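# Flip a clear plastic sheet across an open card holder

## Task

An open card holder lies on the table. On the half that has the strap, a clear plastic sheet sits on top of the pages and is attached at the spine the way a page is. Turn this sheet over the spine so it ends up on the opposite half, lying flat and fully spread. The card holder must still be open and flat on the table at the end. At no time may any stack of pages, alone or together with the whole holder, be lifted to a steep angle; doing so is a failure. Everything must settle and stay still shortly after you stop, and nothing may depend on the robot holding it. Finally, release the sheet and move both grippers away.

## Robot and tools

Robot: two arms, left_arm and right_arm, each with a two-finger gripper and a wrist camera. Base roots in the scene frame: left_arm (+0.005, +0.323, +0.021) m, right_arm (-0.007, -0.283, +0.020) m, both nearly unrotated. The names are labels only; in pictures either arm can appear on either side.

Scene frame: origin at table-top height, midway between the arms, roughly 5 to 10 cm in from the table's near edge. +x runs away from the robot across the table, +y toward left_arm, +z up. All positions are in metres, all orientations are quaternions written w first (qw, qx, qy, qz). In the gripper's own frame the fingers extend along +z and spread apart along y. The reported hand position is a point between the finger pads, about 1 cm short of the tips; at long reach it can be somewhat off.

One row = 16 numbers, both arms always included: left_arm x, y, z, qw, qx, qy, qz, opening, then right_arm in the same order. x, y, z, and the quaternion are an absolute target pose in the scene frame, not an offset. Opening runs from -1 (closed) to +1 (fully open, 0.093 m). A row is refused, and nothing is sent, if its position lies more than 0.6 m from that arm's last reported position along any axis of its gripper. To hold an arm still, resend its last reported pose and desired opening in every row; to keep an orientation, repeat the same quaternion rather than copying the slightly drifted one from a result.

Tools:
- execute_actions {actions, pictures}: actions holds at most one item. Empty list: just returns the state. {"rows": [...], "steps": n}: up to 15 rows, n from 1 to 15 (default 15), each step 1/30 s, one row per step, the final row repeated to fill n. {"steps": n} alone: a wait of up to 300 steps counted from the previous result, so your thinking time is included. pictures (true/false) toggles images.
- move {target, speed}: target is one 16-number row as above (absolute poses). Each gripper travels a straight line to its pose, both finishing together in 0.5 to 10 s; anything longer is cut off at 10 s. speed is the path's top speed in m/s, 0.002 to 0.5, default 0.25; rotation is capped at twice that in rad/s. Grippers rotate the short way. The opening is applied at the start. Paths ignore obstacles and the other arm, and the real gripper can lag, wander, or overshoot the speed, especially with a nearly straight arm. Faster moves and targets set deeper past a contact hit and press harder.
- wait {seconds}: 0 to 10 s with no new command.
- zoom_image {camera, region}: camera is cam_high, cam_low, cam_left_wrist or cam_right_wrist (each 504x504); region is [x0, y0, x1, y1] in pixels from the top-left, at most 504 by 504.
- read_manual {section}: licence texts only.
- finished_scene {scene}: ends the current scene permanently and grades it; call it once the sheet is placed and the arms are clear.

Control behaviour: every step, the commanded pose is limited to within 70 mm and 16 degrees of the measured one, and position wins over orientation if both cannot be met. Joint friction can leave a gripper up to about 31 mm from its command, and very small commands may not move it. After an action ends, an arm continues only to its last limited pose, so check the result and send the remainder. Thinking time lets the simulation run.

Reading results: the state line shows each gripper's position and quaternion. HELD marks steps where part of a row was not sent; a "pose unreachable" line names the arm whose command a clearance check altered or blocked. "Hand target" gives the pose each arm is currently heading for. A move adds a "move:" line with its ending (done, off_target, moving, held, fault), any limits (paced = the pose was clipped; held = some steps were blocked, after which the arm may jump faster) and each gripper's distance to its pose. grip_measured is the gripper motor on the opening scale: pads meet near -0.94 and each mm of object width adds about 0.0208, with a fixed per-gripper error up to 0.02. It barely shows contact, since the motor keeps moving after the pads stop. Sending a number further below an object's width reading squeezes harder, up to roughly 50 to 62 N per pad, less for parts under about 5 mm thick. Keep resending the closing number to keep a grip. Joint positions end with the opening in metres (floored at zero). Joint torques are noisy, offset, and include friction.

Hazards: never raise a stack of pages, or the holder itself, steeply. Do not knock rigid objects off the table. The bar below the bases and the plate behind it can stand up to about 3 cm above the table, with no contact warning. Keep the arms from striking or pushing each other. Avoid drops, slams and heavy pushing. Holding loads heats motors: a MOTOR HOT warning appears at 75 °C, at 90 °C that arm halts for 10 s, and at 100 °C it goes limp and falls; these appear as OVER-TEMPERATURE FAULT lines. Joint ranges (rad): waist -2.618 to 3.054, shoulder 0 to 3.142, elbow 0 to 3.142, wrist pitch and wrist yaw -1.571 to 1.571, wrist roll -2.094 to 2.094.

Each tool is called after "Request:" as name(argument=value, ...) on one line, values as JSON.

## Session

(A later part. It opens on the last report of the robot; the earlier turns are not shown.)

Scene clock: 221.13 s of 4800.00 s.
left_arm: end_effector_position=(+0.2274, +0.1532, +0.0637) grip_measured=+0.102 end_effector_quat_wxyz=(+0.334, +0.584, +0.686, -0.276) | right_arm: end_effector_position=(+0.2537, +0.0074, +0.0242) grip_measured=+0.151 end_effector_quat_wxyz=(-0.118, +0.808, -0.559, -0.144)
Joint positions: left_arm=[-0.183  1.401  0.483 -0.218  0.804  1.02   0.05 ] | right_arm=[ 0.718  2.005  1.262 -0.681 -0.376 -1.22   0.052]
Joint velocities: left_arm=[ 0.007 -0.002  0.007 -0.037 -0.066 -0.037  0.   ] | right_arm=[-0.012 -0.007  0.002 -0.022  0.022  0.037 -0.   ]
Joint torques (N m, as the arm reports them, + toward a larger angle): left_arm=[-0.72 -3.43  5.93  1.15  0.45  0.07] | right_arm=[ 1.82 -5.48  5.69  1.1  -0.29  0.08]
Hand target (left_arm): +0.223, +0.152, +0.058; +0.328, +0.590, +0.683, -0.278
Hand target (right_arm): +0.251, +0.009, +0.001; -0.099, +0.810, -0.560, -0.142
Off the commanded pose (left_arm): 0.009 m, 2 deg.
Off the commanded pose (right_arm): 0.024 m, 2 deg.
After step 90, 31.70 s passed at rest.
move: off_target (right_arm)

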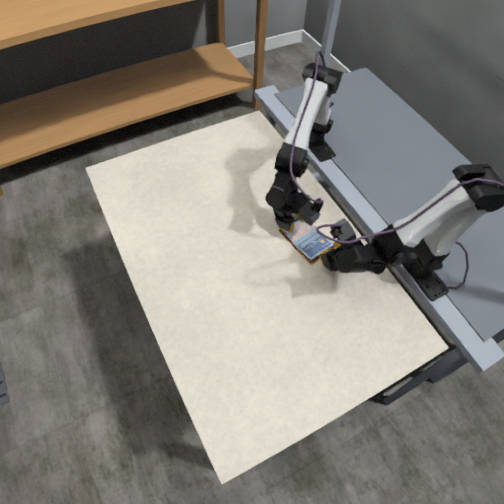

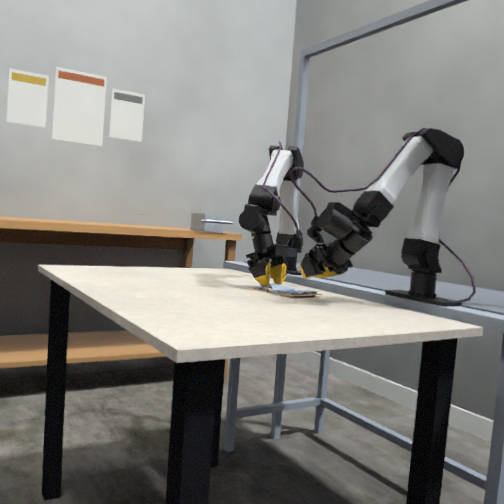

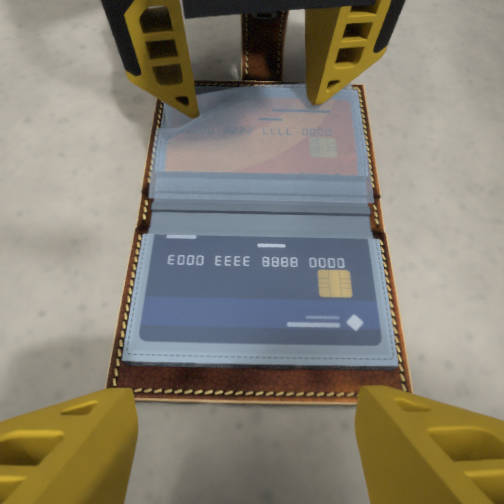

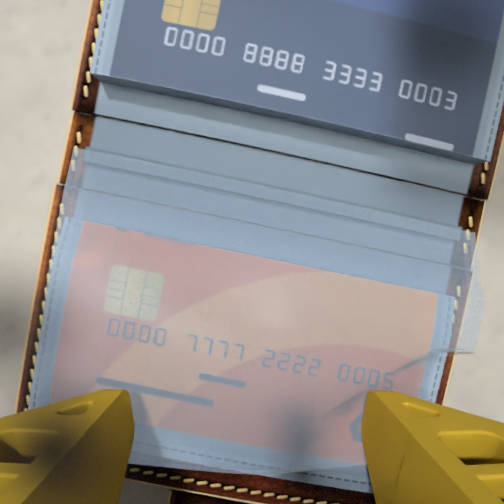

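Request:
move(target=[0.227,0.136,0.005,0.3213,0.5889,0.6891,-0.2746,0.1,0.2515,0.0102,0.0,0.0988,-0.8098,0.5608,0.1426,0.15], speed=0.04)

Scene clock: 232.30 s of 4800.00 s.
left_arm: end_effector_position=(+0.2322, +0.1381, +0.0155) grip_measured=+0.102 end_effector_quat_wxyz=(+0.329, +0.589, +0.686, -0.274) | right_arm: end_effector_position=(+0.2535, +0.0076, +0.0241) grip_measured=+0.151 end_effector_quat_wxyz=(-0.118, +0.807, -0.559, -0.145)
Joint positions: left_arm=[-0.249  1.641  0.422  0.126  0.77   0.954  0.05 ] | right_arm=[ 0.718  2.006  1.262 -0.681 -0.377 -1.219  0.052]
Joint velocities: left_arm=[ 0.022 -0.002  0.017  0.022 -0.007 -0.007 -0.   ] | right_arm=[ 0.012  0.002  0.002 -0.022 -0.037  0.066  0.001]
Joint torques (N m, as the arm reports them, + toward a larger angle): left_arm=[-1.16 -3.53  3.9   1.48  0.29 -0.11] | right_arm=[ 1.83 -5.57  5.7   1.1  -0.27  0.08]
Hand target (left_arm): +0.226, +0.137, +0.007; +0.320, +0.589, +0.689, -0.275
Hand target (right_arm): +0.251, +0.009, +0.001; -0.099, +0.810, -0.560, -0.143
Off the commanded pose (left_arm): 0.012 m, 1 deg.
Off the commanded pose (right_arm): 0.024 m, 2 deg.
After step 90, 6.40 s passed at rest.
move: off_target (left_arm, right_arm)

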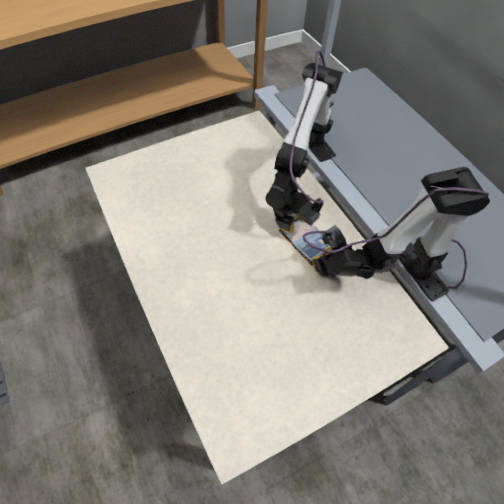

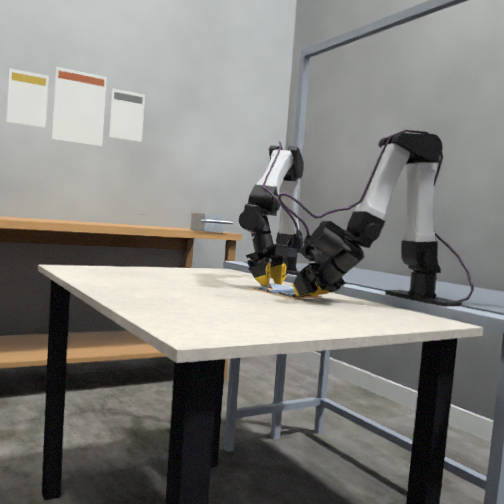

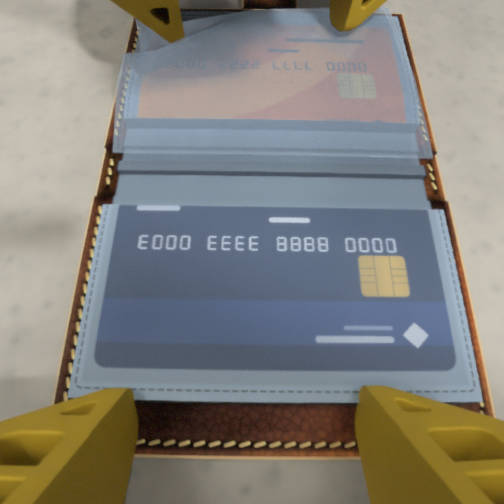

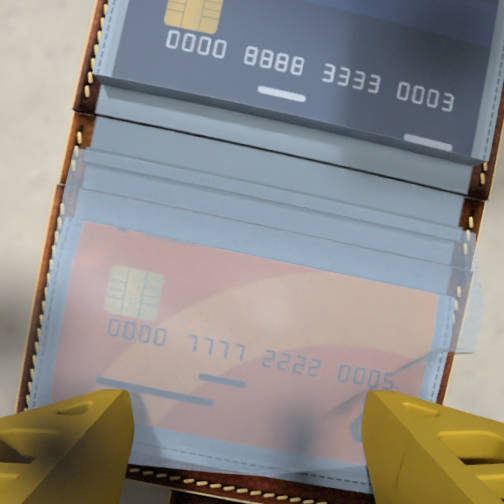

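Request:
execute_actions(actions=[{"rows":[[0.227,0.136,-0.003,0.3213,0.5889,0.6891,-0.2746,0.1,0.2509,0.0155,0.0,0.115,-0.796,0.571,0.157,0.15]],"steps":6}], pictures=false)

Request:
execute_actions(actions=[{"rows":[[0.227,0.136,-0.003,0.3213,0.5889,0.6891,-0.2746,0.1,0.2503,0.0208,0.0,0.131,-0.782,0.580,0.171,0.15]],"steps":6}], pictures=false)

Request:
execute_actions(actions=[{"rows":[[0.227,0.136,-0.003,0.3213,0.5889,0.6891,-0.2746,0.1,0.2497,0.0261,0.0,0.147,-0.768,0.590,0.186,0.15]],"steps":10}])

Scene clock: 246.03 s of 4800.00 s.
left_arm: end_effector_position=(+0.2330, +0.1368, +0.0150) grip_measured=+0.102 end_effector_quat_wxyz=(+0.337, +0.587, +0.680, -0.282) | right_arm: end_effector_position=(+0.2539, +0.0075, +0.0240) grip_measured=+0.151 end_effector_quat_wxyz=(-0.117, +0.802, -0.567, -0.145)
Joint positions: left_arm=[-0.241  1.662  0.415  0.164  0.795  0.953  0.05 ] | right_arm=[ 0.718  2.006  1.262 -0.68  -0.376 -1.201  0.052]
Joint velocities: left_arm=[-0.002  0.027 -0.007  0.095  0.066  0.007 -0.001] | right_arm=[-0.002  0.002 -0.012  0.037  0.051  0.066 -0.   ]
Joint torques (N m, as the arm reports them, + toward a larger angle): left_arm=[-1.6  -1.88  3.53  1.5  -0.03 -0.08] | right_arm=[ 1.53 -5.99  3.78  1.53 -0.63  0.17]
Hand target (left_arm): +0.226, +0.137, -0.001; +0.320, +0.590, +0.689, -0.275
Hand target (right_arm): +0.250, +0.014, +0.001; -0.114, +0.797, -0.571, -0.157
Off the commanded pose (left_arm): 0.019 m, 2 deg.
Off the commanded pose (right_arm): 0.025 m, 2 deg.
Steps of this call (steps 1 to 90: nothing new was sent; then 10.53 s passed at rest; steps 91 to 96: all 6 steps of this action). Readings (end_effector_position):
91: left_arm (+0.2322, +0.1379, +0.0150) | right_arm (+0.2537, +0.0081, +0.0242)
92: left_arm (+0.2325, +0.1374, +0.0148) | right_arm (+0.2537, +0.0080, +0.0242)
94: left_arm (+0.2329, +0.1370, +0.0150) | right_arm (+0.2539, +0.0076, +0.0240)
96: the state above

Scene clock: 246.23 s of 4800.00 s.
left_arm: end_effector_position=(+0.2331, +0.1368, +0.0150) grip_measured=+0.102 end_effector_quat_wxyz=(+0.339, +0.586, +0.679, -0.283) | right_arm: end_effector_position=(+0.2536, +0.0086, +0.0234) grip_measured=+0.151 end_effector_quat_wxyz=(-0.119, +0.792, -0.580, -0.152)
Joint positions: left_arm=[-0.239  1.664  0.413  0.172  0.799  0.953  0.05 ] | right_arm=[ 0.716  2.006  1.255 -0.668 -0.388 -1.167  0.052]
Joint velocities: left_arm=[-0.002  0.022 -0.022  0.007 -0.066  0.007 -0.001] | right_arm=[ 0.007 -0.007 -0.027  0.037  0.007  0.154 -0.001]
Joint torques (N m, as the arm reports them, + toward a larger angle): left_arm=[-1.57 -1.88  3.76  1.51 -0.02 -0.07] | right_arm=[ 1.63 -6.35  2.73  1.81 -0.81  0.13]
Hand target (left_arm): +0.226, +0.137, -0.001; +0.320, +0.590, +0.689, -0.275
Hand target (right_arm): +0.249, +0.019, +0.002; -0.128, +0.785, -0.581, -0.172
Off the commanded pose (left_arm): 0.019 m, 2 deg.
Off the commanded pose (right_arm): 0.027 m, 3 deg.
Steps of this call (steps 1 to 6: all 6 steps of this action). Readings (end_effector_position):
1: left_arm (+0.2331, +0.1367, +0.0150) | right_arm (+0.2536, +0.0076, +0.0238)
2: left_arm (+0.2331, +0.1368, +0.0150) | right_arm (+0.2536, +0.0077, +0.0235)
4: left_arm (+0.2331, +0.1368, +0.0150) | right_arm (+0.2536, +0.0082, +0.0235)
6: the state above

Scene clock: 246.57 s of 4800.00 s.
left_arm: end_effector_position=(+0.2331, +0.1367, +0.0150) grip_measured=+0.102 end_effector_quat_wxyz=(+0.339, +0.586, +0.679, -0.283) | right_arm: end_effector_position=(+0.2538, +0.0104, +0.0231) grip_measured=+0.151 end_effector_quat_wxyz=(-0.130, +0.771, -0.601, -0.166)
Joint positions: left_arm=[-0.239  1.665  0.413  0.173  0.8    0.953  0.05 ] | right_arm=[ 0.708  1.996  1.225 -0.622 -0.416 -1.107  0.052]
Joint velocities: left_arm=[-0.002 -0.017 -0.017 -0.066 -0.051 -0.066  0.   ] | right_arm=[-0.012 -0.022 -0.037  0.095 -0.051  0.11   0.   ]
Joint torques (N m, as the arm reports them, + toward a larger angle): left_arm=[-1.63 -1.83  3.69  1.54 -0.01 -0.07] | right_arm=[ 2.16 -6.02  2.71  1.96 -0.87  0.05]
Hand target (left_arm): +0.226, +0.137, -0.001; +0.320, +0.590, +0.689, -0.275
Hand target (right_arm): +0.248, +0.024, +0.002; -0.143, +0.771, -0.592, -0.186
Off the commanded pose (left_arm): 0.019 m, 3 deg.
Off the commanded pose (right_arm): 0.028 m, 3 deg.
Steps of this call (steps 1 to 10: all 10 steps of this action). Readings (end_effector_position):
1: left_arm (+0.2331, +0.1367, +0.0150) | right_arm (+0.2535, +0.0090, +0.0231)
2: left_arm (+0.2331, +0.1368, +0.0150) | right_arm (+0.2535, +0.0092, +0.0231)
4: left_arm (+0.2331, +0.1367, +0.0150) | right_arm (+0.2538, +0.0097, +0.0233)
8: left_arm (+0.2331, +0.1367, +0.0150) | right_arm (+0.2537, +0.0102, +0.0231)
10: the state above

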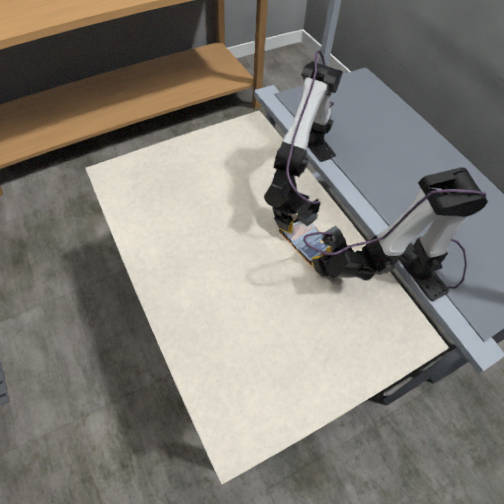

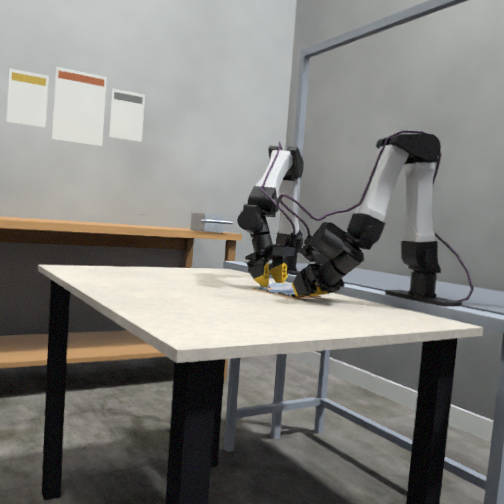

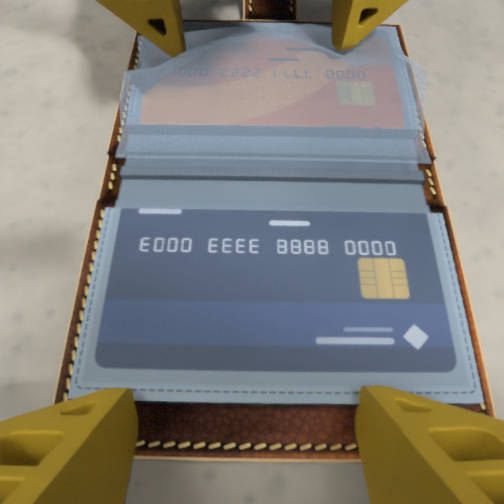

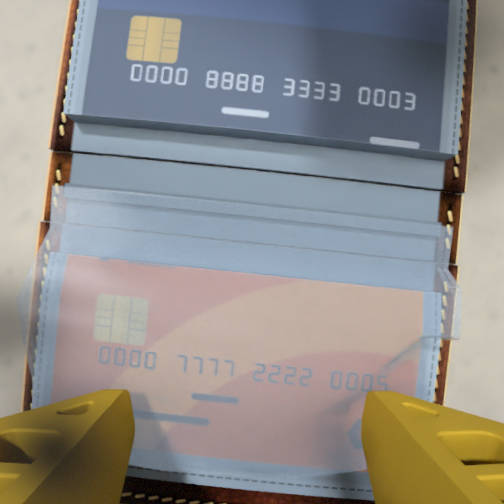

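The hump now spans both sides. Continue.

Request:
execute_actions(actions=[{"rows":[[0.227,0.136,-0.003,0.3213,0.5889,0.6891,-0.2746,0.1,0.2491,0.0314,0.003,0.163,-0.754,0.600,0.200,0.15]],"steps":8}], pictures=false)

Request:
execute_actions(actions=[{"rows":[[0.227,0.136,-0.003,0.3213,0.5889,0.6891,-0.2746,0.1,0.2485,0.0367,0.003,0.179,-0.740,0.610,0.214,0.15]],"steps":8}], pictures=false)

Request:
execute_actions(actions=[{"rows":[[0.227,0.136,-0.003,0.3213,0.5889,0.6891,-0.2746,0.1,0.248,0.042,0.003,0.1954,-0.7251,0.6197,0.2286,0.15]],"steps":15}])

Scene clock: 249.97 s of 4800.00 s.
left_arm: end_effector_position=(+0.2331, +0.1367, +0.0150) grip_measured=+0.102 end_effector_quat_wxyz=(+0.339, +0.586, +0.679, -0.283) | right_arm: end_effector_position=(+0.2539, +0.0119, +0.0233) grip_measured=+0.151 end_effector_quat_wxyz=(-0.140, +0.755, -0.617, -0.174)
Joint positions: left_arm=[-0.239  1.665  0.413  0.173  0.8    0.953  0.05 ] | right_arm=[ 0.705  1.984  1.198 -0.581 -0.432 -1.055  0.052]
Joint velocities: left_arm=[-0.017  0.007 -0.007  0.007 -0.022 -0.037 -0.   ] | right_arm=[-0.027 -0.017 -0.027  0.051 -0.051  0.037 -0.001]
Joint torques (N m, as the arm reports them, + toward a larger angle): left_arm=[-1.61 -1.86  3.73  1.55 -0.03 -0.08] | right_arm=[ 2.41 -6.04  2.94  2.08 -1.01  0.04]
Hand target (left_arm): +0.226, +0.137, -0.001; +0.320, +0.590, +0.689, -0.275
Hand target (right_arm): +0.248, +0.029, +0.005; -0.159, +0.757, -0.601, -0.200
Off the commanded pose (left_arm): 0.019 m, 3 deg.
Off the commanded pose (right_arm): 0.029 m, 4 deg.
Steps of this call (steps 1 to 90: nothing new was sent; then 0.13 s passed at rest; steps 91 to 98: all 8 steps of this action). Readings (end_effector_position):
91: left_arm (+0.2331, +0.1367, +0.0150) | right_arm (+0.2537, +0.0112, +0.0233)
92: left_arm (+0.2331, +0.1367, +0.0150) | right_arm (+0.2538, +0.0113, +0.0235)
94: left_arm (+0.2331, +0.1367, +0.0150) | right_arm (+0.2538, +0.0116, +0.0234)
98: the state above

Scene clock: 250.23 s of 4800.00 s.
left_arm: end_effector_position=(+0.2331, +0.1367, +0.0151) grip_measured=+0.102 end_effector_quat_wxyz=(+0.339, +0.586, +0.679, -0.283) | right_arm: end_effector_position=(+0.2545, +0.0147, +0.0233) grip_measured=+0.151 end_effector_quat_wxyz=(-0.153, +0.738, -0.630, -0.184)
Joint positions: left_arm=[-0.239  1.665  0.413  0.173  0.801  0.952  0.05 ] | right_arm=[ 0.701  1.973  1.167 -0.526 -0.453 -1.006  0.052]
Joint velocities: left_arm=[-0.002 -0.007 -0.017  0.037  0.007 -0.007  0.   ] | right_arm=[-0.002 -0.017 -0.061  0.125  0.022  0.11  -0.001]
Joint torques (N m, as the arm reports them, + toward a larger angle): left_arm=[-1.63 -1.87  3.69  1.55 -0.02 -0.08] | right_arm=[ 2.94 -5.71  3.11  2.2  -1.08 -0.02]
Hand target (left_arm): +0.226, +0.137, -0.001; +0.320, +0.590, +0.689, -0.275
Hand target (right_arm): +0.247, +0.034, +0.005; -0.173, +0.743, -0.611, -0.214
Off the commanded pose (left_arm): 0.019 m, 3 deg.
Off the commanded pose (right_arm): 0.031 m, 5 deg.
Steps of this call (steps 1 to 8: all 8 steps of this action). Readings (end_effector_position):
1: left_arm (+0.2331, +0.1367, +0.0150) | right_arm (+0.2538, +0.0128, +0.0233)
2: left_arm (+0.2331, +0.1367, +0.0151) | right_arm (+0.2541, +0.0139, +0.0231)
4: left_arm (+0.2331, +0.1367, +0.0151) | right_arm (+0.2544, +0.0142, +0.0232)
8: the state above

Scene clock: 250.73 s of 4800.00 s.
left_arm: end_effector_position=(+0.2346, +0.1349, +0.0154) grip_measured=+0.102 end_effector_quat_wxyz=(+0.344, +0.586, +0.676, -0.285) | right_arm: end_effector_position=(+0.2564, +0.0364, +0.0245) grip_measured=+0.151 end_effector_quat_wxyz=(-0.203, +0.726, -0.621, -0.215)
Joint positions: left_arm=[-0.242  1.674  0.413  0.195  0.806  0.947  0.05 ] | right_arm=[ 0.713  1.977  1.119 -0.362 -0.527 -0.949  0.052]
Joint velocities: left_arm=[-0.012 -0.012 -0.002  0.066  0.081 -0.007 -0.001] | right_arm=[ 0.09   0.076 -0.037  0.315 -0.212  0.051  0.   ]
Joint torques (N m, as the arm reports them, + toward a larger angle): left_arm=[-1.43 -2.77  3.6   1.27 -0.08 -0.01] | right_arm=[ 1.44 -6.46  3.61  1.39 -0.45  0.12]
Hand target (left_arm): +0.226, +0.137, -0.001; +0.321, +0.590, +0.688, -0.275
Hand target (right_arm): +0.247, +0.041, +0.004; -0.195, +0.725, -0.620, -0.228
Off the commanded pose (left_arm): 0.020 m, 3 deg.
Off the commanded pose (right_arm): 0.024 m, 2 deg.
Steps of this call (steps 1 to 15: all 15 steps of this action). Readings (end_effector_position):
1: left_arm (+0.2331, +0.1367, +0.0151) | right_arm (+0.2545, +0.0152, +0.0232)
2: left_arm (+0.2331, +0.1367, +0.0151) | right_arm (+0.2547, +0.0153, +0.0233)
4: left_arm (+0.2331, +0.1367, +0.0151) | right_arm (+0.2545, +0.0158, +0.0232)
8: left_arm (+0.2331, +0.1366, +0.0152) | right_arm (+0.2562, +0.0200, +0.0243)
15: the state above

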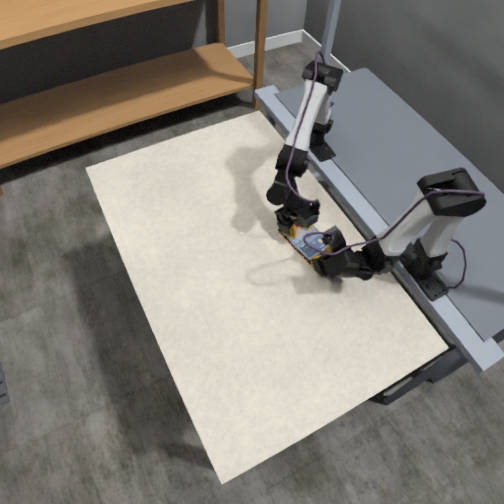

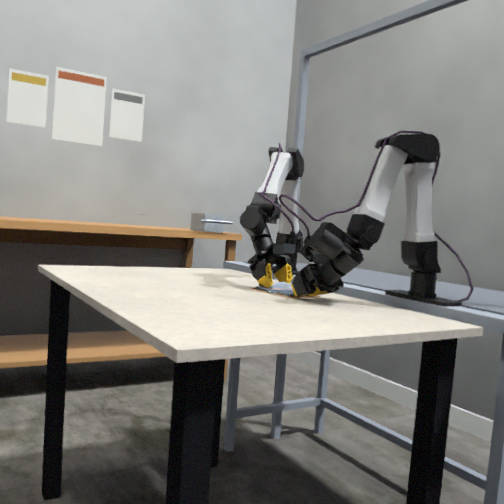

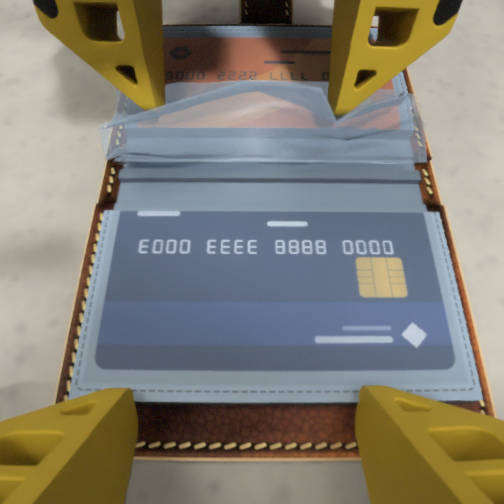

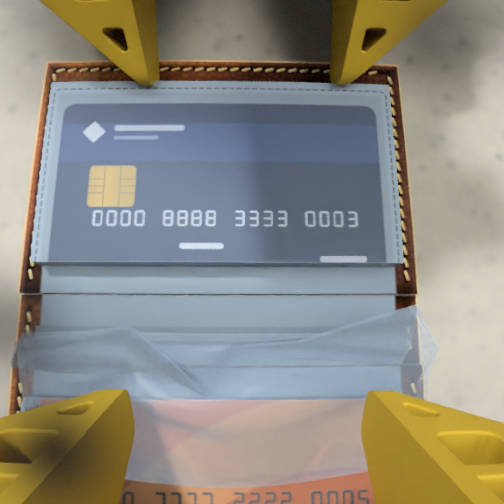

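Request:
execute_actions(actions=[])

Request:
zoom_image(camera="cam_left_wrist", region=[80, 30, 450, 230])

Scene clock: 252.80 s of 4800.00 s.
left_arm: end_effector_position=(+0.2347, +0.1345, +0.0155) grip_measured=+0.102 end_effector_quat_wxyz=(+0.344, +0.586, +0.676, -0.284) | right_arm: end_effector_position=(+0.2554, +0.0424, +0.0233) grip_measured=+0.151 end_effector_quat_wxyz=(-0.211, +0.727, -0.615, -0.223)
Joint positions: left_arm=[-0.243  1.674  0.413  0.197  0.805  0.946  0.05 ] | right_arm=[ 0.72   1.987  1.116 -0.33  -0.544 -0.945  0.052]
Joint velocities: left_arm=[-0.012  0.002 -0.002  0.051 -0.022  0.007  0.   ] | right_arm=[-0.017  0.002 -0.017  0.022 -0.051 -0.022 -0.   ]
Joint torques (N m, as the arm reports them, + toward a larger angle): left_arm=[-1.4  -2.71  3.7   1.35 -0.08 -0.02] | right_arm=[ 1.28 -6.87  3.73  1.61 -0.5   0.12]
Hand target (left_arm): +0.226, +0.137, -0.001; +0.320, +0.590, +0.688, -0.275
Hand target (right_arm): +0.247, +0.041, +0.004; -0.195, +0.725, -0.620, -0.228
Off the commanded pose (left_arm): 0.020 m, 3 deg.
Off the commanded pose (right_arm): 0.022 m, 2 deg.
Steps of this call (steps 1 to 62: nothing new was sent). Readings (end_effector_position):
1: left_arm (+0.2348, +0.1346, +0.0156) | right_arm (+0.2561, +0.0386, +0.0239)
2: left_arm (+0.2347, +0.1345, +0.0155) | right_arm (+0.2557, +0.0404, +0.0235)
4: left_arm (+0.2347, +0.1345, +0.0155) | right_arm (+0.2556, +0.0421, +0.0233)
8: left_arm (+0.2347, +0.1345, +0.0155) | right_arm (+0.2555, +0.0424, +0.0233)
62: the state above

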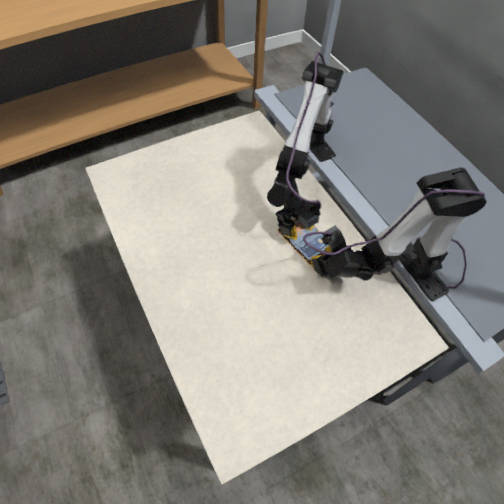

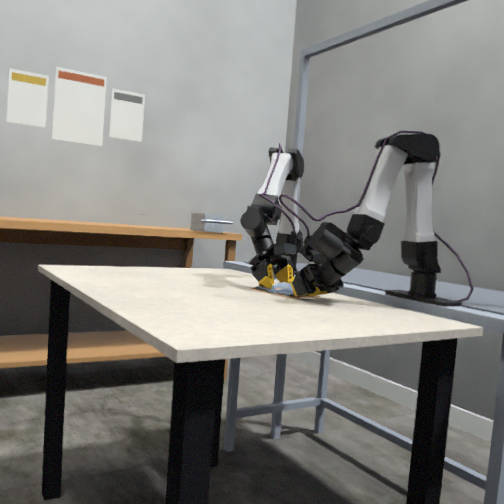

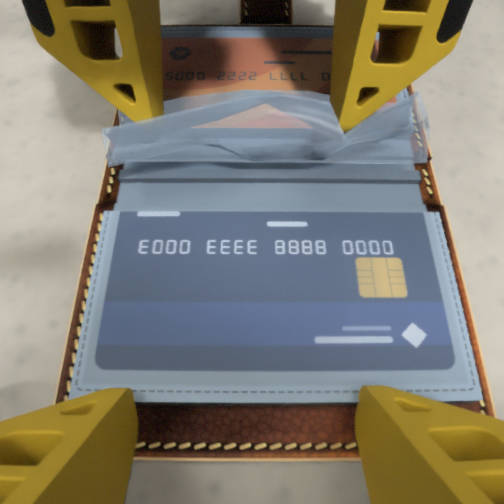

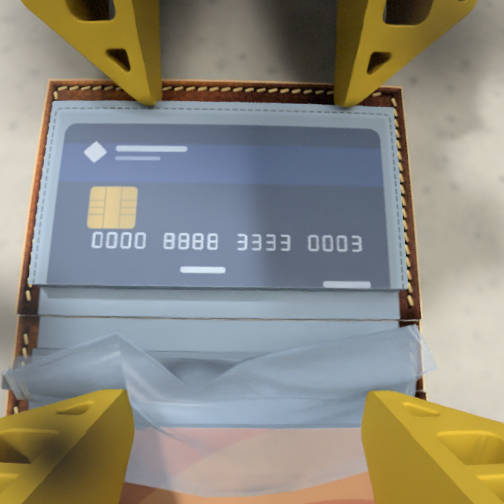

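Region (80, 30, 450, 230) of cam_left_wrist's 504x504 image, scaled by 1.362, with more detail than that image has; it fills the top 272 rows of this view, and the rest is white.

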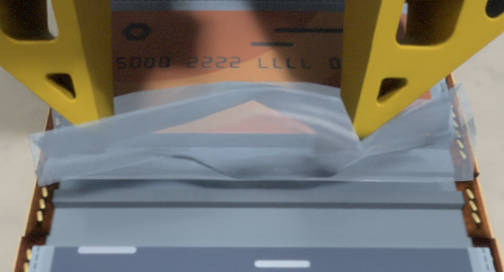

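Request:
move(target=[0.229,0.165,0.045,0.0299,-0.0723,0.9211,-0.3816,-1,0.248,0.042,0.003,0.1954,-0.7251,0.6197,0.2286,0.15], speed=0.4)

Request:
move(target=[0.231,0.138,0.004,0.0299,-0.0723,0.9211,-0.3816,-1,0.248,0.042,0.003,0.1954,-0.7251,0.6197,0.2286,0.15], speed=0.05)

Scene clock: 282.00 s of 4800.00 s.
left_arm: end_effector_position=(+0.2190, +0.1639, +0.0349) grip_measured=-1.000 end_effector_quat_wxyz=(+0.013, -0.070, +0.922, -0.380) | right_arm: end_effector_position=(+0.2564, +0.0468, +0.0244) grip_measured=+0.151 end_effector_quat_wxyz=(-0.219, +0.727, -0.610, -0.227)
Joint positions: left_arm=[-0.185  1.488  0.498 -0.279  0.725 -0.472  0.   ] | right_arm=[ 0.724  1.991  1.116 -0.308 -0.554 -0.942  0.052]
Joint velocities: left_arm=[-0.007 -0.012  0.022 -0.051 -0.051 -0.007  0.   ] | right_arm=[-0.022  0.007 -0.002 -0.022  0.022 -0.007 -0.001]
Joint torques (N m, as the arm reports them, + toward a larger angle): left_arm=[ 0.51 -7.26  8.42  0.83  0.31 -0.02] | right_arm=[ 0.98 -7.07  3.83  1.44 -0.43  0.1 ]
Hand target (left_arm): +0.229, +0.165, +0.044; +0.029, -0.072, +0.921, -0.382
Hand target (right_arm): +0.248, +0.041, +0.004; -0.195, +0.725, -0.619, -0.228
Off the commanded pose (left_arm): 0.014 m, 2 deg.
Off the commanded pose (right_arm): 0.023 m, 3 deg.
After step 90, 23.50 s passed at rest.
move: off_target (left_arm, right_arm)

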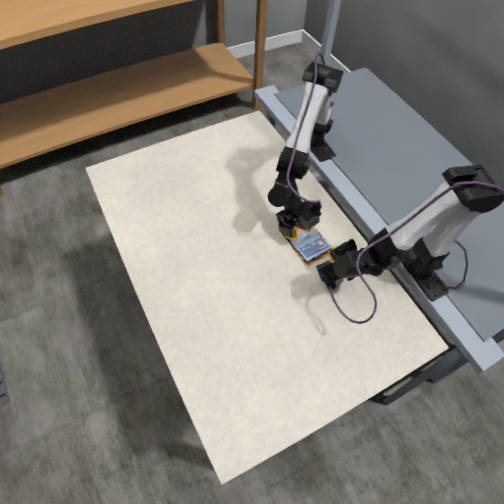

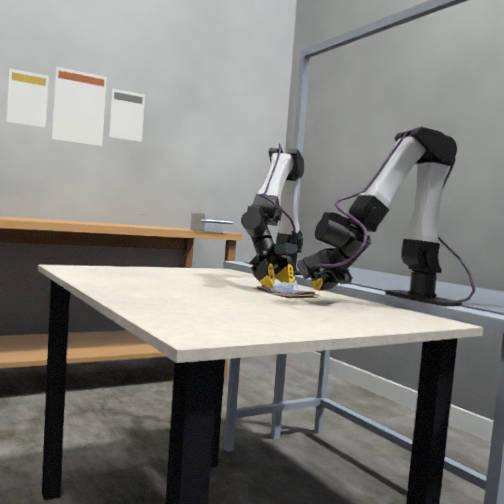

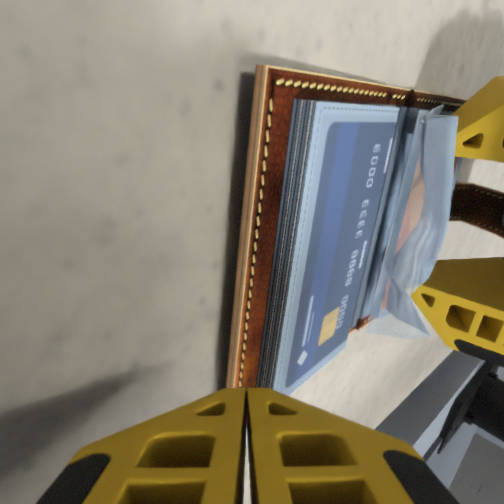

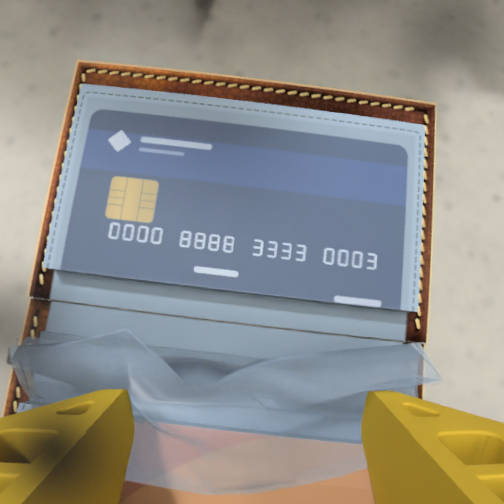

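Scene clock: 283.17 s of 4800.00 s.
left_arm: end_effector_position=(+0.2343, +0.1396, +0.0127) grip_measured=-1.000 end_effector_quat_wxyz=(+0.031, -0.070, +0.919, -0.386) | right_arm: end_effector_position=(+0.2564, +0.0470, +0.0246) grip_measured=+0.151 end_effector_quat_wxyz=(-0.219, +0.727, -0.610, -0.227)
Joint positions: left_arm=[-0.279  1.629  0.476  0.007  0.689 -0.605  0.   ] | right_arm=[ 0.724  1.991  1.116 -0.307 -0.555 -0.942  0.052]
Joint velocities: left_arm=[ 0.002 -0.007 -0.002  0.022 -0.037 -0.051  0.   ] | right_arm=[ 0.002 -0.002  0.007  0.007  0.007 -0.051  0.   ]
Joint torques (N m, as the arm reports them, + toward a larger angle): left_arm=[-1.01 -4.29  4.27  1.45  0.17 -0.05] | right_arm=[ 1.   -7.08  3.82  1.43 -0.42  0.09]
Hand target (left_arm): +0.231, +0.139, +0.005; +0.029, -0.072, +0.921, -0.381
Hand target (right_arm): +0.247, +0.041, +0.004; -0.195, +0.725, -0.619, -0.229
Off the commanded pose (left_arm): 0.009 m, 1 deg.
Off the commanded pose (right_arm): 0.024 m, 3 deg.
move: off_target (right_arm)

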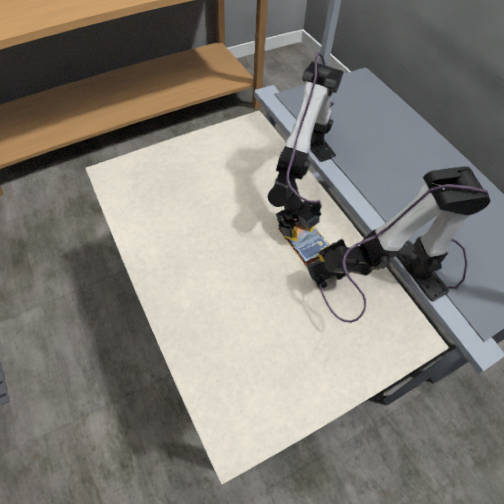

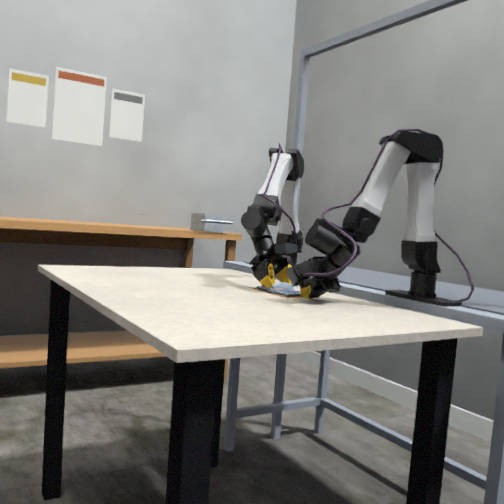

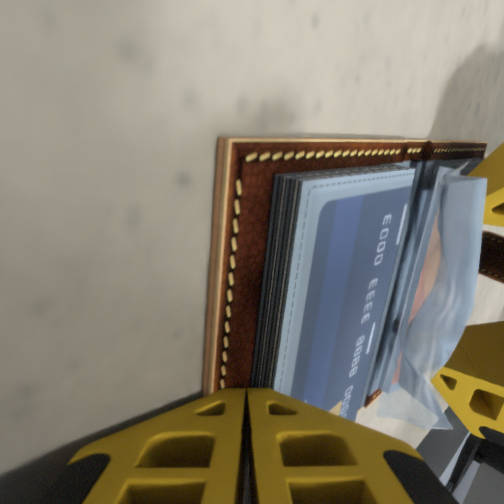

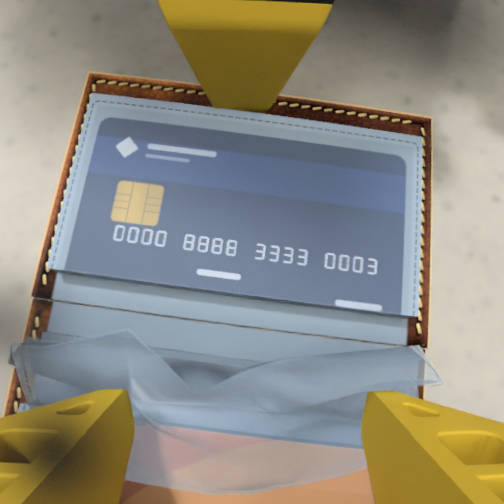

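Request:
execute_actions(actions=[{"rows":[[0.231,0.138,-0.002,0.0299,-0.0723,0.9211,-0.3816,-1,0.250,0.050,0.010,0.218,-0.707,0.625,0.245,0.15]],"steps":8}], pictures=false)

Request:
execute_actions(actions=[{"rows":[[0.231,0.138,-0.002,0.0299,-0.0723,0.9211,-0.3816,-1,0.250,0.057,0.014,0.241,-0.689,0.631,0.261,0.15]],"steps":8}], pictures=false)

Request:
execute_actions(actions=[{"rows":[[0.231,0.138,-0.002,0.0299,-0.0723,0.9211,-0.3816,-1,0.250,0.064,0.018,0.2634,-0.670,0.636,0.2776,0.15]],"steps":15}])

Scene clock: 293.00 s of 4800.00 s.
left_arm: end_effector_position=(+0.2368, +0.1373, +0.0124) grip_measured=-1.000 end_effector_quat_wxyz=(+0.035, -0.067, +0.916, -0.394) | right_arm: end_effector_position=(+0.2563, +0.0486, +0.0228) grip_measured=+0.151 end_effector_quat_wxyz=(-0.226, +0.714, -0.620, -0.235)
Joint positions: left_arm=[-0.279  1.644  0.475  0.04   0.7   -0.608  0.   ] | right_arm=[ 0.724  1.991  1.093 -0.261 -0.564 -0.897  0.052]
Joint velocities: left_arm=[ 0.002  0.002 -0.012  0.051 -0.037 -0.022  0.   ] | right_arm=[ 0.002 -0.012 -0.032  0.007  0.051  0.11  -0.   ]
Joint torques (N m, as the arm reports them, + toward a larger angle): left_arm=[-0.97 -3.35  3.77  1.51  0.07 -0.05] | right_arm=[ 1.04 -7.71  4.01  1.67 -0.62  0.14]
Hand target (left_arm): +0.230, +0.139, -0.001; +0.029, -0.072, +0.921, -0.381
Hand target (right_arm): +0.250, +0.050, +0.010; -0.218, +0.708, -0.625, -0.245
Off the commanded pose (left_arm): 0.016 m, 2 deg.
Off the commanded pose (right_arm): 0.014 m, 2 deg.
Steps of this call (steps 1 to 90: nothing new was sent; then 6.57 s passed at rest; steps 91 to 98: all 8 steps of this action). Readings (end_effector_position):
91: left_arm (+0.2346, +0.1394, +0.0122) | right_arm (+0.2565, +0.0475, +0.0245)
92: left_arm (+0.2351, +0.1386, +0.0122) | right_arm (+0.2567, +0.0481, +0.0243)
94: left_arm (+0.2361, +0.1377, +0.0123) | right_arm (+0.2562, +0.0482, +0.0232)
98: the state above

Scene clock: 293.27 s of 4800.00 s.
left_arm: end_effector_position=(+0.2370, +0.1372, +0.0124) grip_measured=-1.000 end_effector_quat_wxyz=(+0.035, -0.067, +0.916, -0.394) | right_arm: end_effector_position=(+0.2559, +0.0514, +0.0205) grip_measured=+0.151 end_effector_quat_wxyz=(-0.238, +0.697, -0.630, -0.246)
Joint positions: left_arm=[-0.279  1.645  0.475  0.041  0.701 -0.608  0.   ] | right_arm=[ 0.724  1.991  1.056 -0.184 -0.582 -0.842  0.052]
Joint velocities: left_arm=[ 0.007 -0.002  0.007 -0.081  0.051  0.051  0.   ] | right_arm=[ 0.002  0.002 -0.056  0.11  -0.007  0.066 -0.002]
Joint torques (N m, as the arm reports them, + toward a larger angle): left_arm=[-0.99 -3.3   3.74  1.53  0.05 -0.05] | right_arm=[ 1.47 -8.24  3.86  1.82 -0.68  0.2 ]
Hand target (left_arm): +0.230, +0.139, -0.001; +0.029, -0.072, +0.921, -0.381
Hand target (right_arm): +0.250, +0.057, +0.014; -0.239, +0.690, -0.631, -0.261
Off the commanded pose (left_arm): 0.016 m, 2 deg.
Off the commanded pose (right_arm): 0.010 m, 2 deg.
Steps of this call (steps 1 to 8: all 8 steps of this action). Readings (end_effector_position):
1: left_arm (+0.2369, +0.1372, +0.0124) | right_arm (+0.2562, +0.0492, +0.0225)
2: left_arm (+0.2370, +0.1372, +0.0124) | right_arm (+0.2560, +0.0497, +0.0219)
4: left_arm (+0.2370, +0.1372, +0.0124) | right_arm (+0.2558, +0.0504, +0.0210)
8: the state above

Scene clock: 293.77 s of 4800.00 s.
left_arm: end_effector_position=(+0.2370, +0.1372, +0.0124) grip_measured=-1.000 end_effector_quat_wxyz=(+0.035, -0.067, +0.916, -0.394) | right_arm: end_effector_position=(+0.2562, +0.0535, +0.0199) grip_measured=+0.151 end_effector_quat_wxyz=(-0.254, +0.675, -0.643, -0.258)
Joint positions: left_arm=[-0.279  1.645  0.475  0.041  0.701 -0.608  0.   ] | right_arm=[ 0.723  1.984  1.008 -0.087 -0.595 -0.766  0.052]
Joint velocities: left_arm=[-0.002 -0.012 -0.012  0.007 -0.022 -0.051  0.   ] | right_arm=[-0.012 -0.002 -0.027  0.066  0.051  0.037 -0.   ]
Joint torques (N m, as the arm reports them, + toward a larger angle): left_arm=[-0.99 -3.26  3.77  1.53  0.06 -0.04] | right_arm=[ 1.98 -8.19  4.15  2.18 -0.81  0.28]
Hand target (left_arm): +0.230, +0.139, -0.001; +0.029, -0.072, +0.921, -0.381
Hand target (right_arm): +0.250, +0.064, +0.018; -0.262, +0.671, -0.636, -0.277
Off the commanded pose (left_arm): 0.016 m, 2 deg.
Off the commanded pose (right_arm): 0.012 m, 3 deg.
Steps of this call (steps 1 to 15: all 15 steps of this action). Readings (end_effector_position):
1: left_arm (+0.2370, +0.1372, +0.0124) | right_arm (+0.2561, +0.0520, +0.0205)
2: left_arm (+0.2370, +0.1372, +0.0124) | right_arm (+0.2561, +0.0526, +0.0200)
4: left_arm (+0.2370, +0.1372, +0.0124) | right_arm (+0.2561, +0.0529, +0.0199)
8: left_arm (+0.2370, +0.1372, +0.0124) | right_arm (+0.2562, +0.0533, +0.0199)
15: the state above

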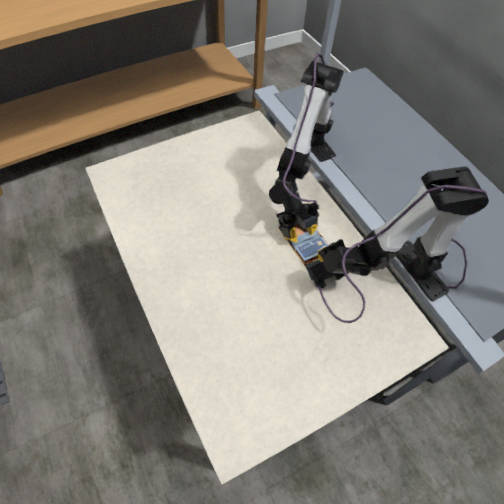

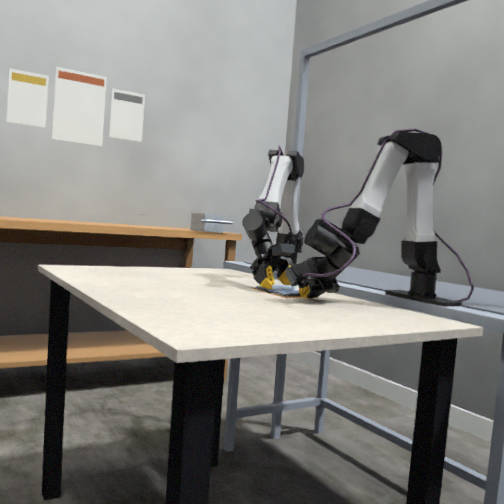

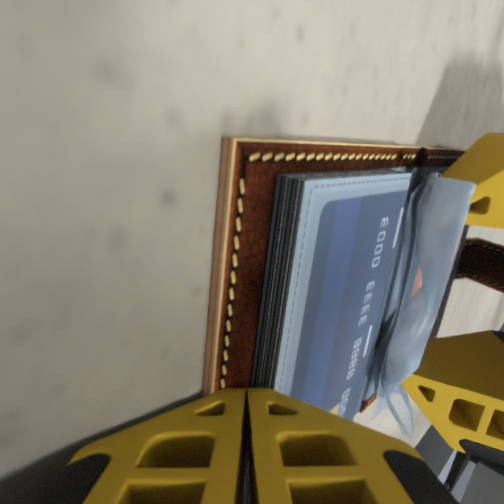

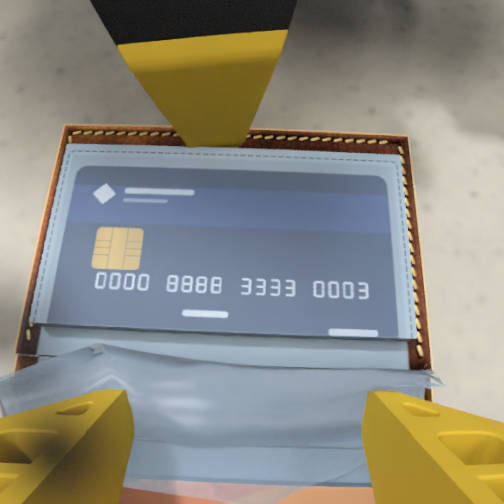

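Request:
execute_actions(actions=[{"rows":[[0.231,0.138,-0.002,0.0299,-0.0723,0.9211,-0.3816,-1,0.250,0.068,0.028,0.2634,-0.670,0.636,0.2776,0.15]],"steps":8}], pictures=false)

Request:
execute_actions(actions=[{"rows":[[0.231,0.138,-0.002,0.0299,-0.0723,0.9211,-0.3816,-1,0.250,0.073,0.034,0.2634,-0.670,0.636,0.2776,0.15]],"steps":15}])

Scene clock: 297.00 s of 4800.00 s.
left_arm: end_effector_position=(+0.2370, +0.1372, +0.0124) grip_measured=-1.000 end_effector_quat_wxyz=(+0.035, -0.067, +0.916, -0.394) | right_arm: end_effector_position=(+0.2565, +0.0534, +0.0214) grip_measured=+0.151 end_effector_quat_wxyz=(-0.253, +0.670, -0.648, -0.259)
Joint positions: left_arm=[-0.279  1.645  0.475  0.041  0.701 -0.608  0.   ] | right_arm=[ 0.723  1.979  1.008 -0.089 -0.592 -0.752  0.052]
Joint velocities: left_arm=[-0.012 -0.012  0.017  0.022 -0.095 -0.037  0.   ] | right_arm=[ 0.022  0.002 -0.012 -0.037  0.051 -0.007 -0.   ]
Joint torques (N m, as the arm reports them, + toward a larger angle): left_arm=[-0.95 -3.25  3.76  1.54  0.07 -0.05] | right_arm=[ 2.65 -9.19  5.7   1.89 -0.79  0.25]
Hand target (left_arm): +0.230, +0.139, -0.001; +0.029, -0.072, +0.921, -0.381
Hand target (right_arm): +0.250, +0.068, +0.028; -0.263, +0.670, -0.636, -0.277
Off the commanded pose (left_arm): 0.016 m, 2 deg.
Off the commanded pose (right_arm): 0.017 m, 3 deg.
Steps of this call (steps 1 to 89: nothing new was sent; steps 90 to 97: all 8 steps of this action). Readings (end_effector_position):
90: left_arm (+0.2370, +0.1372, +0.0124) | right_arm (+0.2563, +0.0536, +0.0205)
91: left_arm (+0.2370, +0.1372, +0.0124) | right_arm (+0.2564, +0.0536, +0.0212)
93: left_arm (+0.2370, +0.1372, +0.0124) | right_arm (+0.2565, +0.0534, +0.0214)
97: the state above

Scene clock: 297.50 s of 4800.00 s.
left_arm: end_effector_position=(+0.2370, +0.1372, +0.0124) grip_measured=-1.000 end_effector_quat_wxyz=(+0.035, -0.067, +0.916, -0.394) | right_arm: end_effector_position=(+0.2561, +0.0537, +0.0217) grip_measured=+0.151 end_effector_quat_wxyz=(-0.251, +0.668, -0.653, -0.255)
Joint positions: left_arm=[-0.279  1.645  0.475  0.041  0.701 -0.608  0.   ] | right_arm=[ 0.729  1.974  1.008 -0.093 -0.579 -0.739  0.052]
Joint velocities: left_arm=[-0.012  0.002 -0.007  0.007  0.007  0.007  0.   ] | right_arm=[ 0.007  0.002 -0.002 -0.007 -0.051  0.022  0.   ]
Joint torques (N m, as the arm reports them, + toward a larger angle): left_arm=[-0.94 -3.31  3.7   1.54  0.08 -0.04] | right_arm=[ 3.06 -9.39  7.2   1.75 -0.87  0.25]
Hand target (left_arm): +0.230, +0.139, -0.001; +0.029, -0.072, +0.921, -0.381
Hand target (right_arm): +0.250, +0.072, +0.034; -0.263, +0.670, -0.636, -0.278
Off the commanded pose (left_arm): 0.016 m, 2 deg.
Off the commanded pose (right_arm): 0.024 m, 4 deg.
Steps of this call (steps 1 to 15: all 15 steps of this action). Readings (end_effector_position):
1: left_arm (+0.2370, +0.1372, +0.0124) | right_arm (+0.2563, +0.0535, +0.0213)
2: left_arm (+0.2370, +0.1372, +0.0124) | right_arm (+0.2562, +0.0536, +0.0212)
4: left_arm (+0.2370, +0.1372, +0.0124) | right_arm (+0.2561, +0.0536, +0.0217)
8: left_arm (+0.2370, +0.1372, +0.0124) | right_arm (+0.2561, +0.0537, +0.0217)
15: the state above

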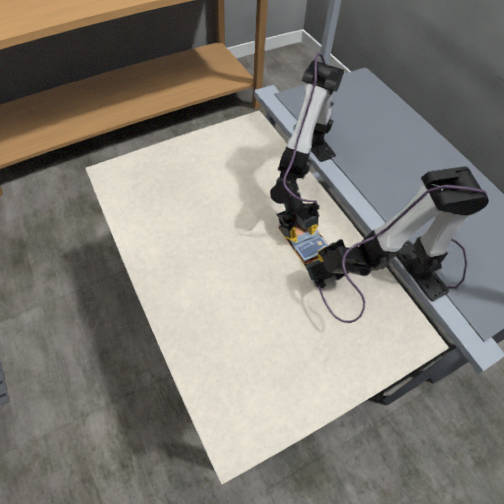

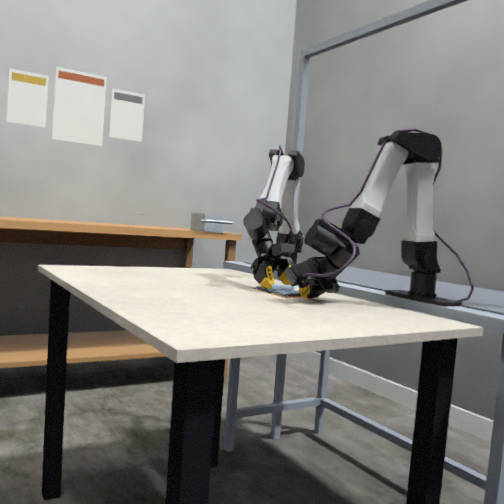

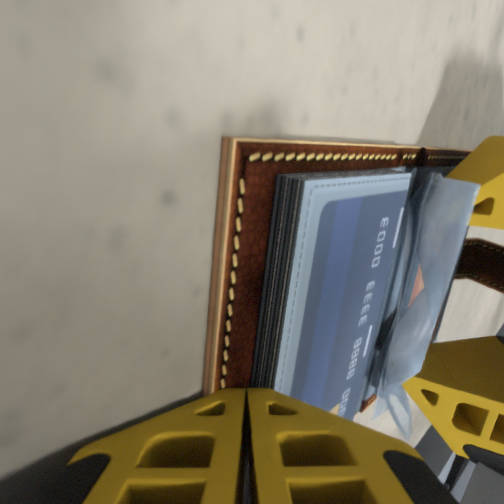

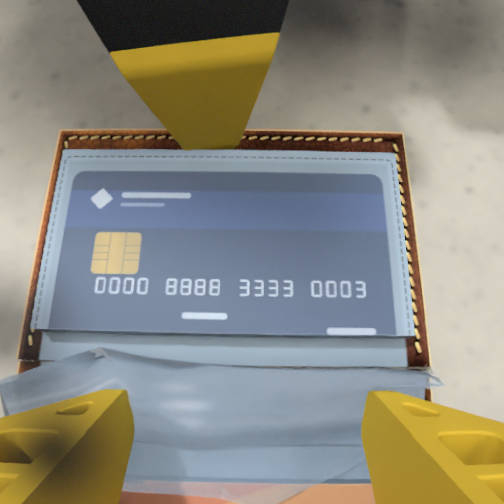

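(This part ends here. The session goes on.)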